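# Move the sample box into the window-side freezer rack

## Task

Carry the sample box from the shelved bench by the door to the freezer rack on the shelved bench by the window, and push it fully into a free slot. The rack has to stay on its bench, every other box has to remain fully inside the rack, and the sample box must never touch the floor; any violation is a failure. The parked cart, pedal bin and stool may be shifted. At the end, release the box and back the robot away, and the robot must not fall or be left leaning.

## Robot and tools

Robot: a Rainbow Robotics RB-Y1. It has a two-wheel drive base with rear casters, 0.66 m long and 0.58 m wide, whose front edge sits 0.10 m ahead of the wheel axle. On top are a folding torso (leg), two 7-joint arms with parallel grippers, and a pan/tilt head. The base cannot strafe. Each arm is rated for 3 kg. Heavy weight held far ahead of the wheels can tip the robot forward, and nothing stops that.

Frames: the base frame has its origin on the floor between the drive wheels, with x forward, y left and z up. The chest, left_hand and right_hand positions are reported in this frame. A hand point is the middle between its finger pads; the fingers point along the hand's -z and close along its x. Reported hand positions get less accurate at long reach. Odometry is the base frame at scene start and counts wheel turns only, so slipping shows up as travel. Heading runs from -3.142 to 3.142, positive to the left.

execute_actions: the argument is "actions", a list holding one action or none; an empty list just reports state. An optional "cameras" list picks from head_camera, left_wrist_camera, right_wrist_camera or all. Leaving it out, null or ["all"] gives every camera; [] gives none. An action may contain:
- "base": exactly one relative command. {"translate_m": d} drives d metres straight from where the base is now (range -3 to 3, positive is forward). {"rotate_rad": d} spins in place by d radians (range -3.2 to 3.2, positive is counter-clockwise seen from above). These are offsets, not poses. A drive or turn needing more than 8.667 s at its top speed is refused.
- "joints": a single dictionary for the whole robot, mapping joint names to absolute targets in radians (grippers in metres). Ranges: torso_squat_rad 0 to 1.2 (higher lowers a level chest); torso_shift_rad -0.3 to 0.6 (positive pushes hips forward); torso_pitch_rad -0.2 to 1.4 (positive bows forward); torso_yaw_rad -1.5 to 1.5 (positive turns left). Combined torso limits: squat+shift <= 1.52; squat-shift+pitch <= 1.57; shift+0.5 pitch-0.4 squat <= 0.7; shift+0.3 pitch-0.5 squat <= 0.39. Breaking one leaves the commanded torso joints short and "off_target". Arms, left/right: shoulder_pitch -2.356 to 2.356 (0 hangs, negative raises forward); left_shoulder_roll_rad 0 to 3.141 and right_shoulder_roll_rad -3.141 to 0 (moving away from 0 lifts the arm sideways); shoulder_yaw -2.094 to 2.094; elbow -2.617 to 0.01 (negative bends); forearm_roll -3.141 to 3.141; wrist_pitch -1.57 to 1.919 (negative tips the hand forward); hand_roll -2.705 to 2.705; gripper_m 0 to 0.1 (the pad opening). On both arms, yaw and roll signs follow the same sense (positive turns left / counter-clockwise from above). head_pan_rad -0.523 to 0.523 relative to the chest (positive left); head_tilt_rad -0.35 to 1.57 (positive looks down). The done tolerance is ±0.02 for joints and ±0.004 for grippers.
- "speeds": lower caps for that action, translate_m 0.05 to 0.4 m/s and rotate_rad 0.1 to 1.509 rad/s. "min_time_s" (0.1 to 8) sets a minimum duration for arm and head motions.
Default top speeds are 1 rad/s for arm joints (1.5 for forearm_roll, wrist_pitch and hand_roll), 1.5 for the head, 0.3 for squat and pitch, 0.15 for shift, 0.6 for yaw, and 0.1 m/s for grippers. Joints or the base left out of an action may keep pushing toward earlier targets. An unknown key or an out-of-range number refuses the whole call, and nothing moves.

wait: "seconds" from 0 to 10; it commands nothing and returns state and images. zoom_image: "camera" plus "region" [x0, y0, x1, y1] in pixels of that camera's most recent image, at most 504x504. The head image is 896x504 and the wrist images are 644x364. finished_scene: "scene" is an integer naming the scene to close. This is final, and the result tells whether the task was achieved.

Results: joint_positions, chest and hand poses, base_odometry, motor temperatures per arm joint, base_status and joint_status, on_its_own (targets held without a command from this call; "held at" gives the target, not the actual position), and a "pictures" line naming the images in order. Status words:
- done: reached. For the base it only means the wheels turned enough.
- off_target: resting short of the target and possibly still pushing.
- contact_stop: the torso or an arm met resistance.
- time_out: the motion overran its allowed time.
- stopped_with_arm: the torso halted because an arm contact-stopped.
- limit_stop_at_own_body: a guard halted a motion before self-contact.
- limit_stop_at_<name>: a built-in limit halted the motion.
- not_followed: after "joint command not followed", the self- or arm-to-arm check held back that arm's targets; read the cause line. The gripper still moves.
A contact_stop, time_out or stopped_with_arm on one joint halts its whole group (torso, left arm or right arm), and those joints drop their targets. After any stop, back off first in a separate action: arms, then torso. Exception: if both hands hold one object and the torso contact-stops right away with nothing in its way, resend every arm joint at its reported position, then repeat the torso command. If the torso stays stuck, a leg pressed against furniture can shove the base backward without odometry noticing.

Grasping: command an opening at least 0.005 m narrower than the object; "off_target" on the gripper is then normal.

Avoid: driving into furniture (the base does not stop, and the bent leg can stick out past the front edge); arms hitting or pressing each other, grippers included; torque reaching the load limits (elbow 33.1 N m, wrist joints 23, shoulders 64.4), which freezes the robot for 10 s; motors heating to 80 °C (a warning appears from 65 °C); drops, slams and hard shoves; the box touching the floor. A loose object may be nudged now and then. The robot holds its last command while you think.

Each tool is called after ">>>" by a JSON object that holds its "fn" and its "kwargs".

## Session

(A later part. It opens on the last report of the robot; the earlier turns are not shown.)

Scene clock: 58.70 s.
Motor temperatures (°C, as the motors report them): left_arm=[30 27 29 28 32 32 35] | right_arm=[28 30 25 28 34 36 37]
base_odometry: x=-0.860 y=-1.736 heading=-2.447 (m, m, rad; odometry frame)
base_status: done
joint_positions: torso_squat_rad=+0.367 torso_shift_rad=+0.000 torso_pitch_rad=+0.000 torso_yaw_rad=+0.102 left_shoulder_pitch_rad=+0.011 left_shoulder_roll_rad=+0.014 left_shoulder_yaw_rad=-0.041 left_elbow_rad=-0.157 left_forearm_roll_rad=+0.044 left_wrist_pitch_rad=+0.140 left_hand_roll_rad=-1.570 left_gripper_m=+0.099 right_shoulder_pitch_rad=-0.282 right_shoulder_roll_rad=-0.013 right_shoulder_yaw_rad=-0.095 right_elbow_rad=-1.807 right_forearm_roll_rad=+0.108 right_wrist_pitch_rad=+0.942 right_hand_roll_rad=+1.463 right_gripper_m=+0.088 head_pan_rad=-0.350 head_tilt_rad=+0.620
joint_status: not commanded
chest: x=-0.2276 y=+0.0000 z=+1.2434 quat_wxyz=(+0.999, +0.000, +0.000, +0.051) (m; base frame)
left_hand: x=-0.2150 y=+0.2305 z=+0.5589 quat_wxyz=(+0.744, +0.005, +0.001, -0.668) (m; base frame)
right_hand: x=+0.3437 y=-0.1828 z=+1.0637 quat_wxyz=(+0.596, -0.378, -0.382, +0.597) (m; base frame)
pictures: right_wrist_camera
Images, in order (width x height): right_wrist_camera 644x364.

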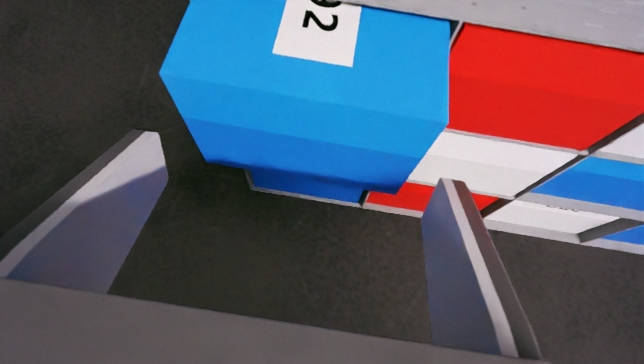

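>>> {"fn": "execute_actions", "kwargs": {"actions": [{"joints": {"right_gripper_m": 0.044}}], "cameras": ["right_wrist_camera"]}}

>>> {"fn": "execute_actions", "kwargs": {"actions": [{"base": {"translate_m": 0.0445}, "speeds": {"translate_m": 0.06}}], "cameras": ["head_camera", "right_wrist_camera"]}}

Scene clock: 59.93 s.
Motor temperatures (°C, as the motors report them): left_arm=[30 27 29 28 32 32 35] | right_arm=[28 30 25 28 34 36 37]
base_odometry: x=-0.860 y=-1.736 heading=-2.447 (m, m, rad; odometry frame)
base_status: not commanded
joint_positions: torso_squat_rad=+0.367 torso_shift_rad=+0.000 torso_pitch_rad=+0.000 torso_yaw_rad=+0.102 left_shoulder_pitch_rad=+0.011 left_shoulder_roll_rad=+0.014 left_shoulder_yaw_rad=-0.041 left_elbow_rad=-0.157 left_forearm_roll_rad=+0.044 left_wrist_pitch_rad=+0.140 left_hand_roll_rad=-1.570 left_gripper_m=+0.099 right_shoulder_pitch_rad=-0.282 right_shoulder_roll_rad=-0.013 right_shoulder_yaw_rad=-0.095 right_elbow_rad=-1.807 right_forearm_roll_rad=+0.108 right_wrist_pitch_rad=+0.942 right_hand_roll_rad=+1.463 right_gripper_m=+0.044 head_pan_rad=-0.350 head_tilt_rad=+0.620
joint_status: all done
chest: x=-0.2276 y=+0.0000 z=+1.2434 quat_wxyz=(+0.999, +0.000, +0.000, +0.051) (m; base frame)
left_hand: x=-0.2150 y=+0.2305 z=+0.5589 quat_wxyz=(+0.744, +0.005, +0.001, -0.668) (m; base frame)
right_hand: x=+0.3437 y=-0.1828 z=+1.0637 quat_wxyz=(+0.596, -0.378, -0.382, +0.597) (m; base frame)
pictures: right_wrist_camera
Images, in order (width x height): right_wrist_camera 644x364.

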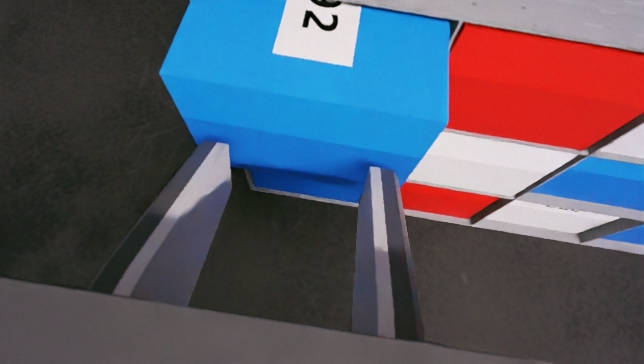

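Scene clock: 61.37 s.
Motor temperatures (°C, as the motors report them): left_arm=[30 27 29 28 32 32 35] | right_arm=[28 30 25 28 34 36 37]
base_odometry: x=-0.894 y=-1.764 heading=-2.448 (m, m, rad; odometry frame)
base_status: done
joint_positions: torso_squat_rad=+0.367 torso_shift_rad=+0.000 torso_pitch_rad=+0.000 torso_yaw_rad=+0.102 left_shoulder_pitch_rad=+0.011 left_shoulder_roll_rad=+0.014 left_shoulder_yaw_rad=-0.041 left_elbow_rad=-0.157 left_forearm_roll_rad=+0.044 left_wrist_pitch_rad=+0.140 left_hand_roll_rad=-1.570 left_gripper_m=+0.099 right_shoulder_pitch_rad=-0.282 right_shoulder_roll_rad=-0.013 right_shoulder_yaw_rad=-0.095 right_elbow_rad=-1.807 right_forearm_roll_rad=+0.108 right_wrist_pitch_rad=+0.942 right_hand_roll_rad=+1.463 right_gripper_m=+0.044 head_pan_rad=-0.350 head_tilt_rad=+0.620
joint_status: not commanded
chest: x=-0.2276 y=+0.0000 z=+1.2434 quat_wxyz=(+0.999, +0.000, +0.000, +0.051) (m; base frame)
left_hand: x=-0.2150 y=+0.2305 z=+0.5589 quat_wxyz=(+0.744, +0.005, +0.001, -0.668) (m; base frame)
right_hand: x=+0.3437 y=-0.1828 z=+1.0637 quat_wxyz=(+0.596, -0.378, -0.382, +0.597) (m; base frame)
pictures: head_camera, right_wrist_camera
Images, in order (width x height): head_camera 896x504, right_wrist_camera 644x364.

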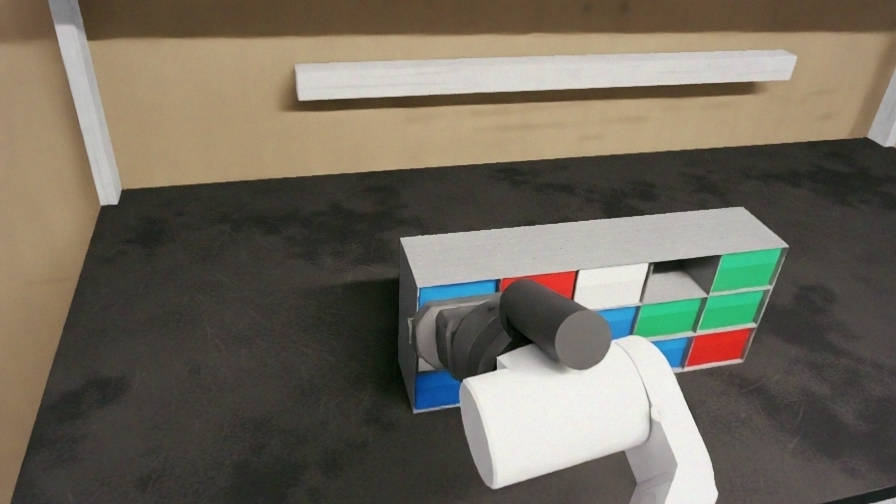

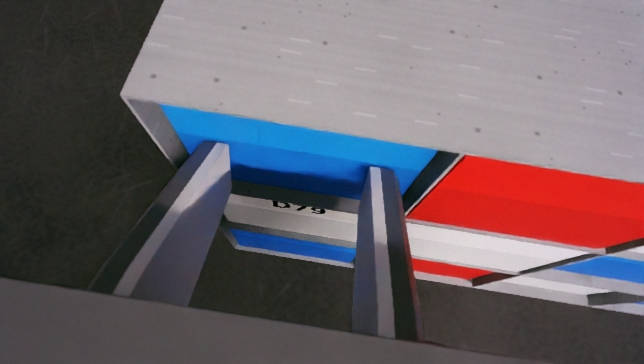

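>>> {"fn": "execute_actions", "kwargs": {"actions": [{"base": {"translate_m": -0.4}, "joints": {"head_tilt_rad": 0.55}}], "cameras": ["head_camera"]}}

Scene clock: 64.27 s.
Motor temperatures (°C, as the motors report them): left_arm=[30 27 29 28 32 32 35] | right_arm=[28 30 25 28 34 36 37]
base_odometry: x=-0.587 y=-1.508 heading=-2.449 (m, m, rad; odometry frame)
base_status: done
joint_positions: torso_squat_rad=+0.367 torso_shift_rad=+0.000 torso_pitch_rad=+0.000 torso_yaw_rad=+0.102 left_shoulder_pitch_rad=+0.011 left_shoulder_roll_rad=+0.014 left_shoulder_yaw_rad=-0.041 left_elbow_rad=-0.157 left_forearm_roll_rad=+0.044 left_wrist_pitch_rad=+0.140 left_hand_roll_rad=-1.570 left_gripper_m=+0.099 right_shoulder_pitch_rad=-0.282 right_shoulder_roll_rad=-0.013 right_shoulder_yaw_rad=-0.095 right_elbow_rad=-1.807 right_forearm_roll_rad=+0.108 right_wrist_pitch_rad=+0.942 right_hand_roll_rad=+1.463 right_gripper_m=+0.044 head_pan_rad=-0.350 head_tilt_rad=+0.550
joint_status: all done
chest: x=-0.2277 y=+0.0000 z=+1.2434 quat_wxyz=(+0.999, +0.000, +0.000, +0.051) (m; base frame)
left_hand: x=-0.2150 y=+0.2305 z=+0.5589 quat_wxyz=(+0.744, +0.005, +0.001, -0.668) (m; base frame)
right_hand: x=+0.3437 y=-0.1828 z=+1.0637 quat_wxyz=(+0.596, -0.378, -0.382, +0.597) (m; base frame)
pictures: head_camera
Images, in order (width x height): head_camera 896x504.

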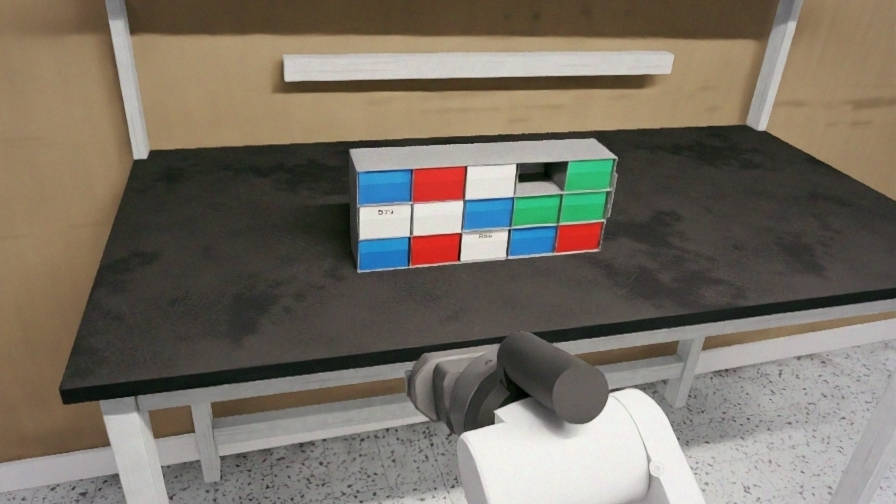

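>>> {"fn": "zoom_image", "kwargs": {"camera": "head_camera", "region": [340, 130, 490, 280]}}

>>> {"fn": "zoom_image", "kwargs": {"camera": "head_camera", "region": [480, 130, 630, 280]}}

Region (340, 130, 490, 280) of head_camera's 896x504 image, scaled by 3.360, with more detail than that image has.

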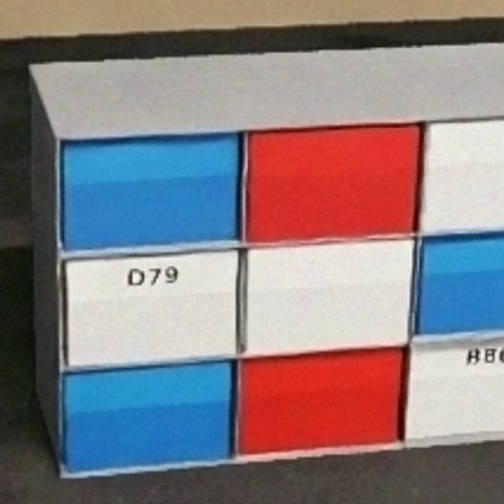

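Region (480, 130, 630, 280) of head_camera's 896x504 image, scaled by 3.360, with more detail than that image has.

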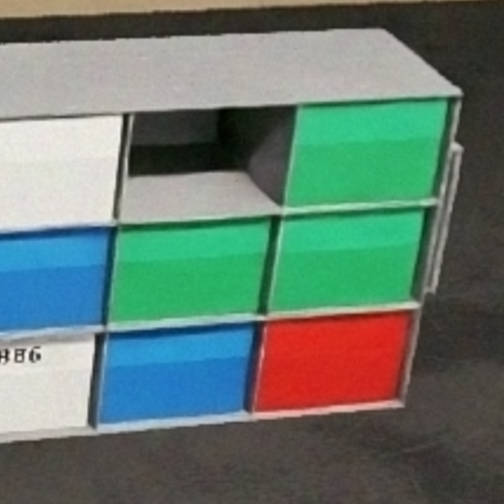

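The sample box is all the way into the top-left slot, the other boxes are still in, and the robot has backed clear.

>>> {"fn": "finished_scene", "kwargs": {"scene": 2}}

The scene is finished: the task was done.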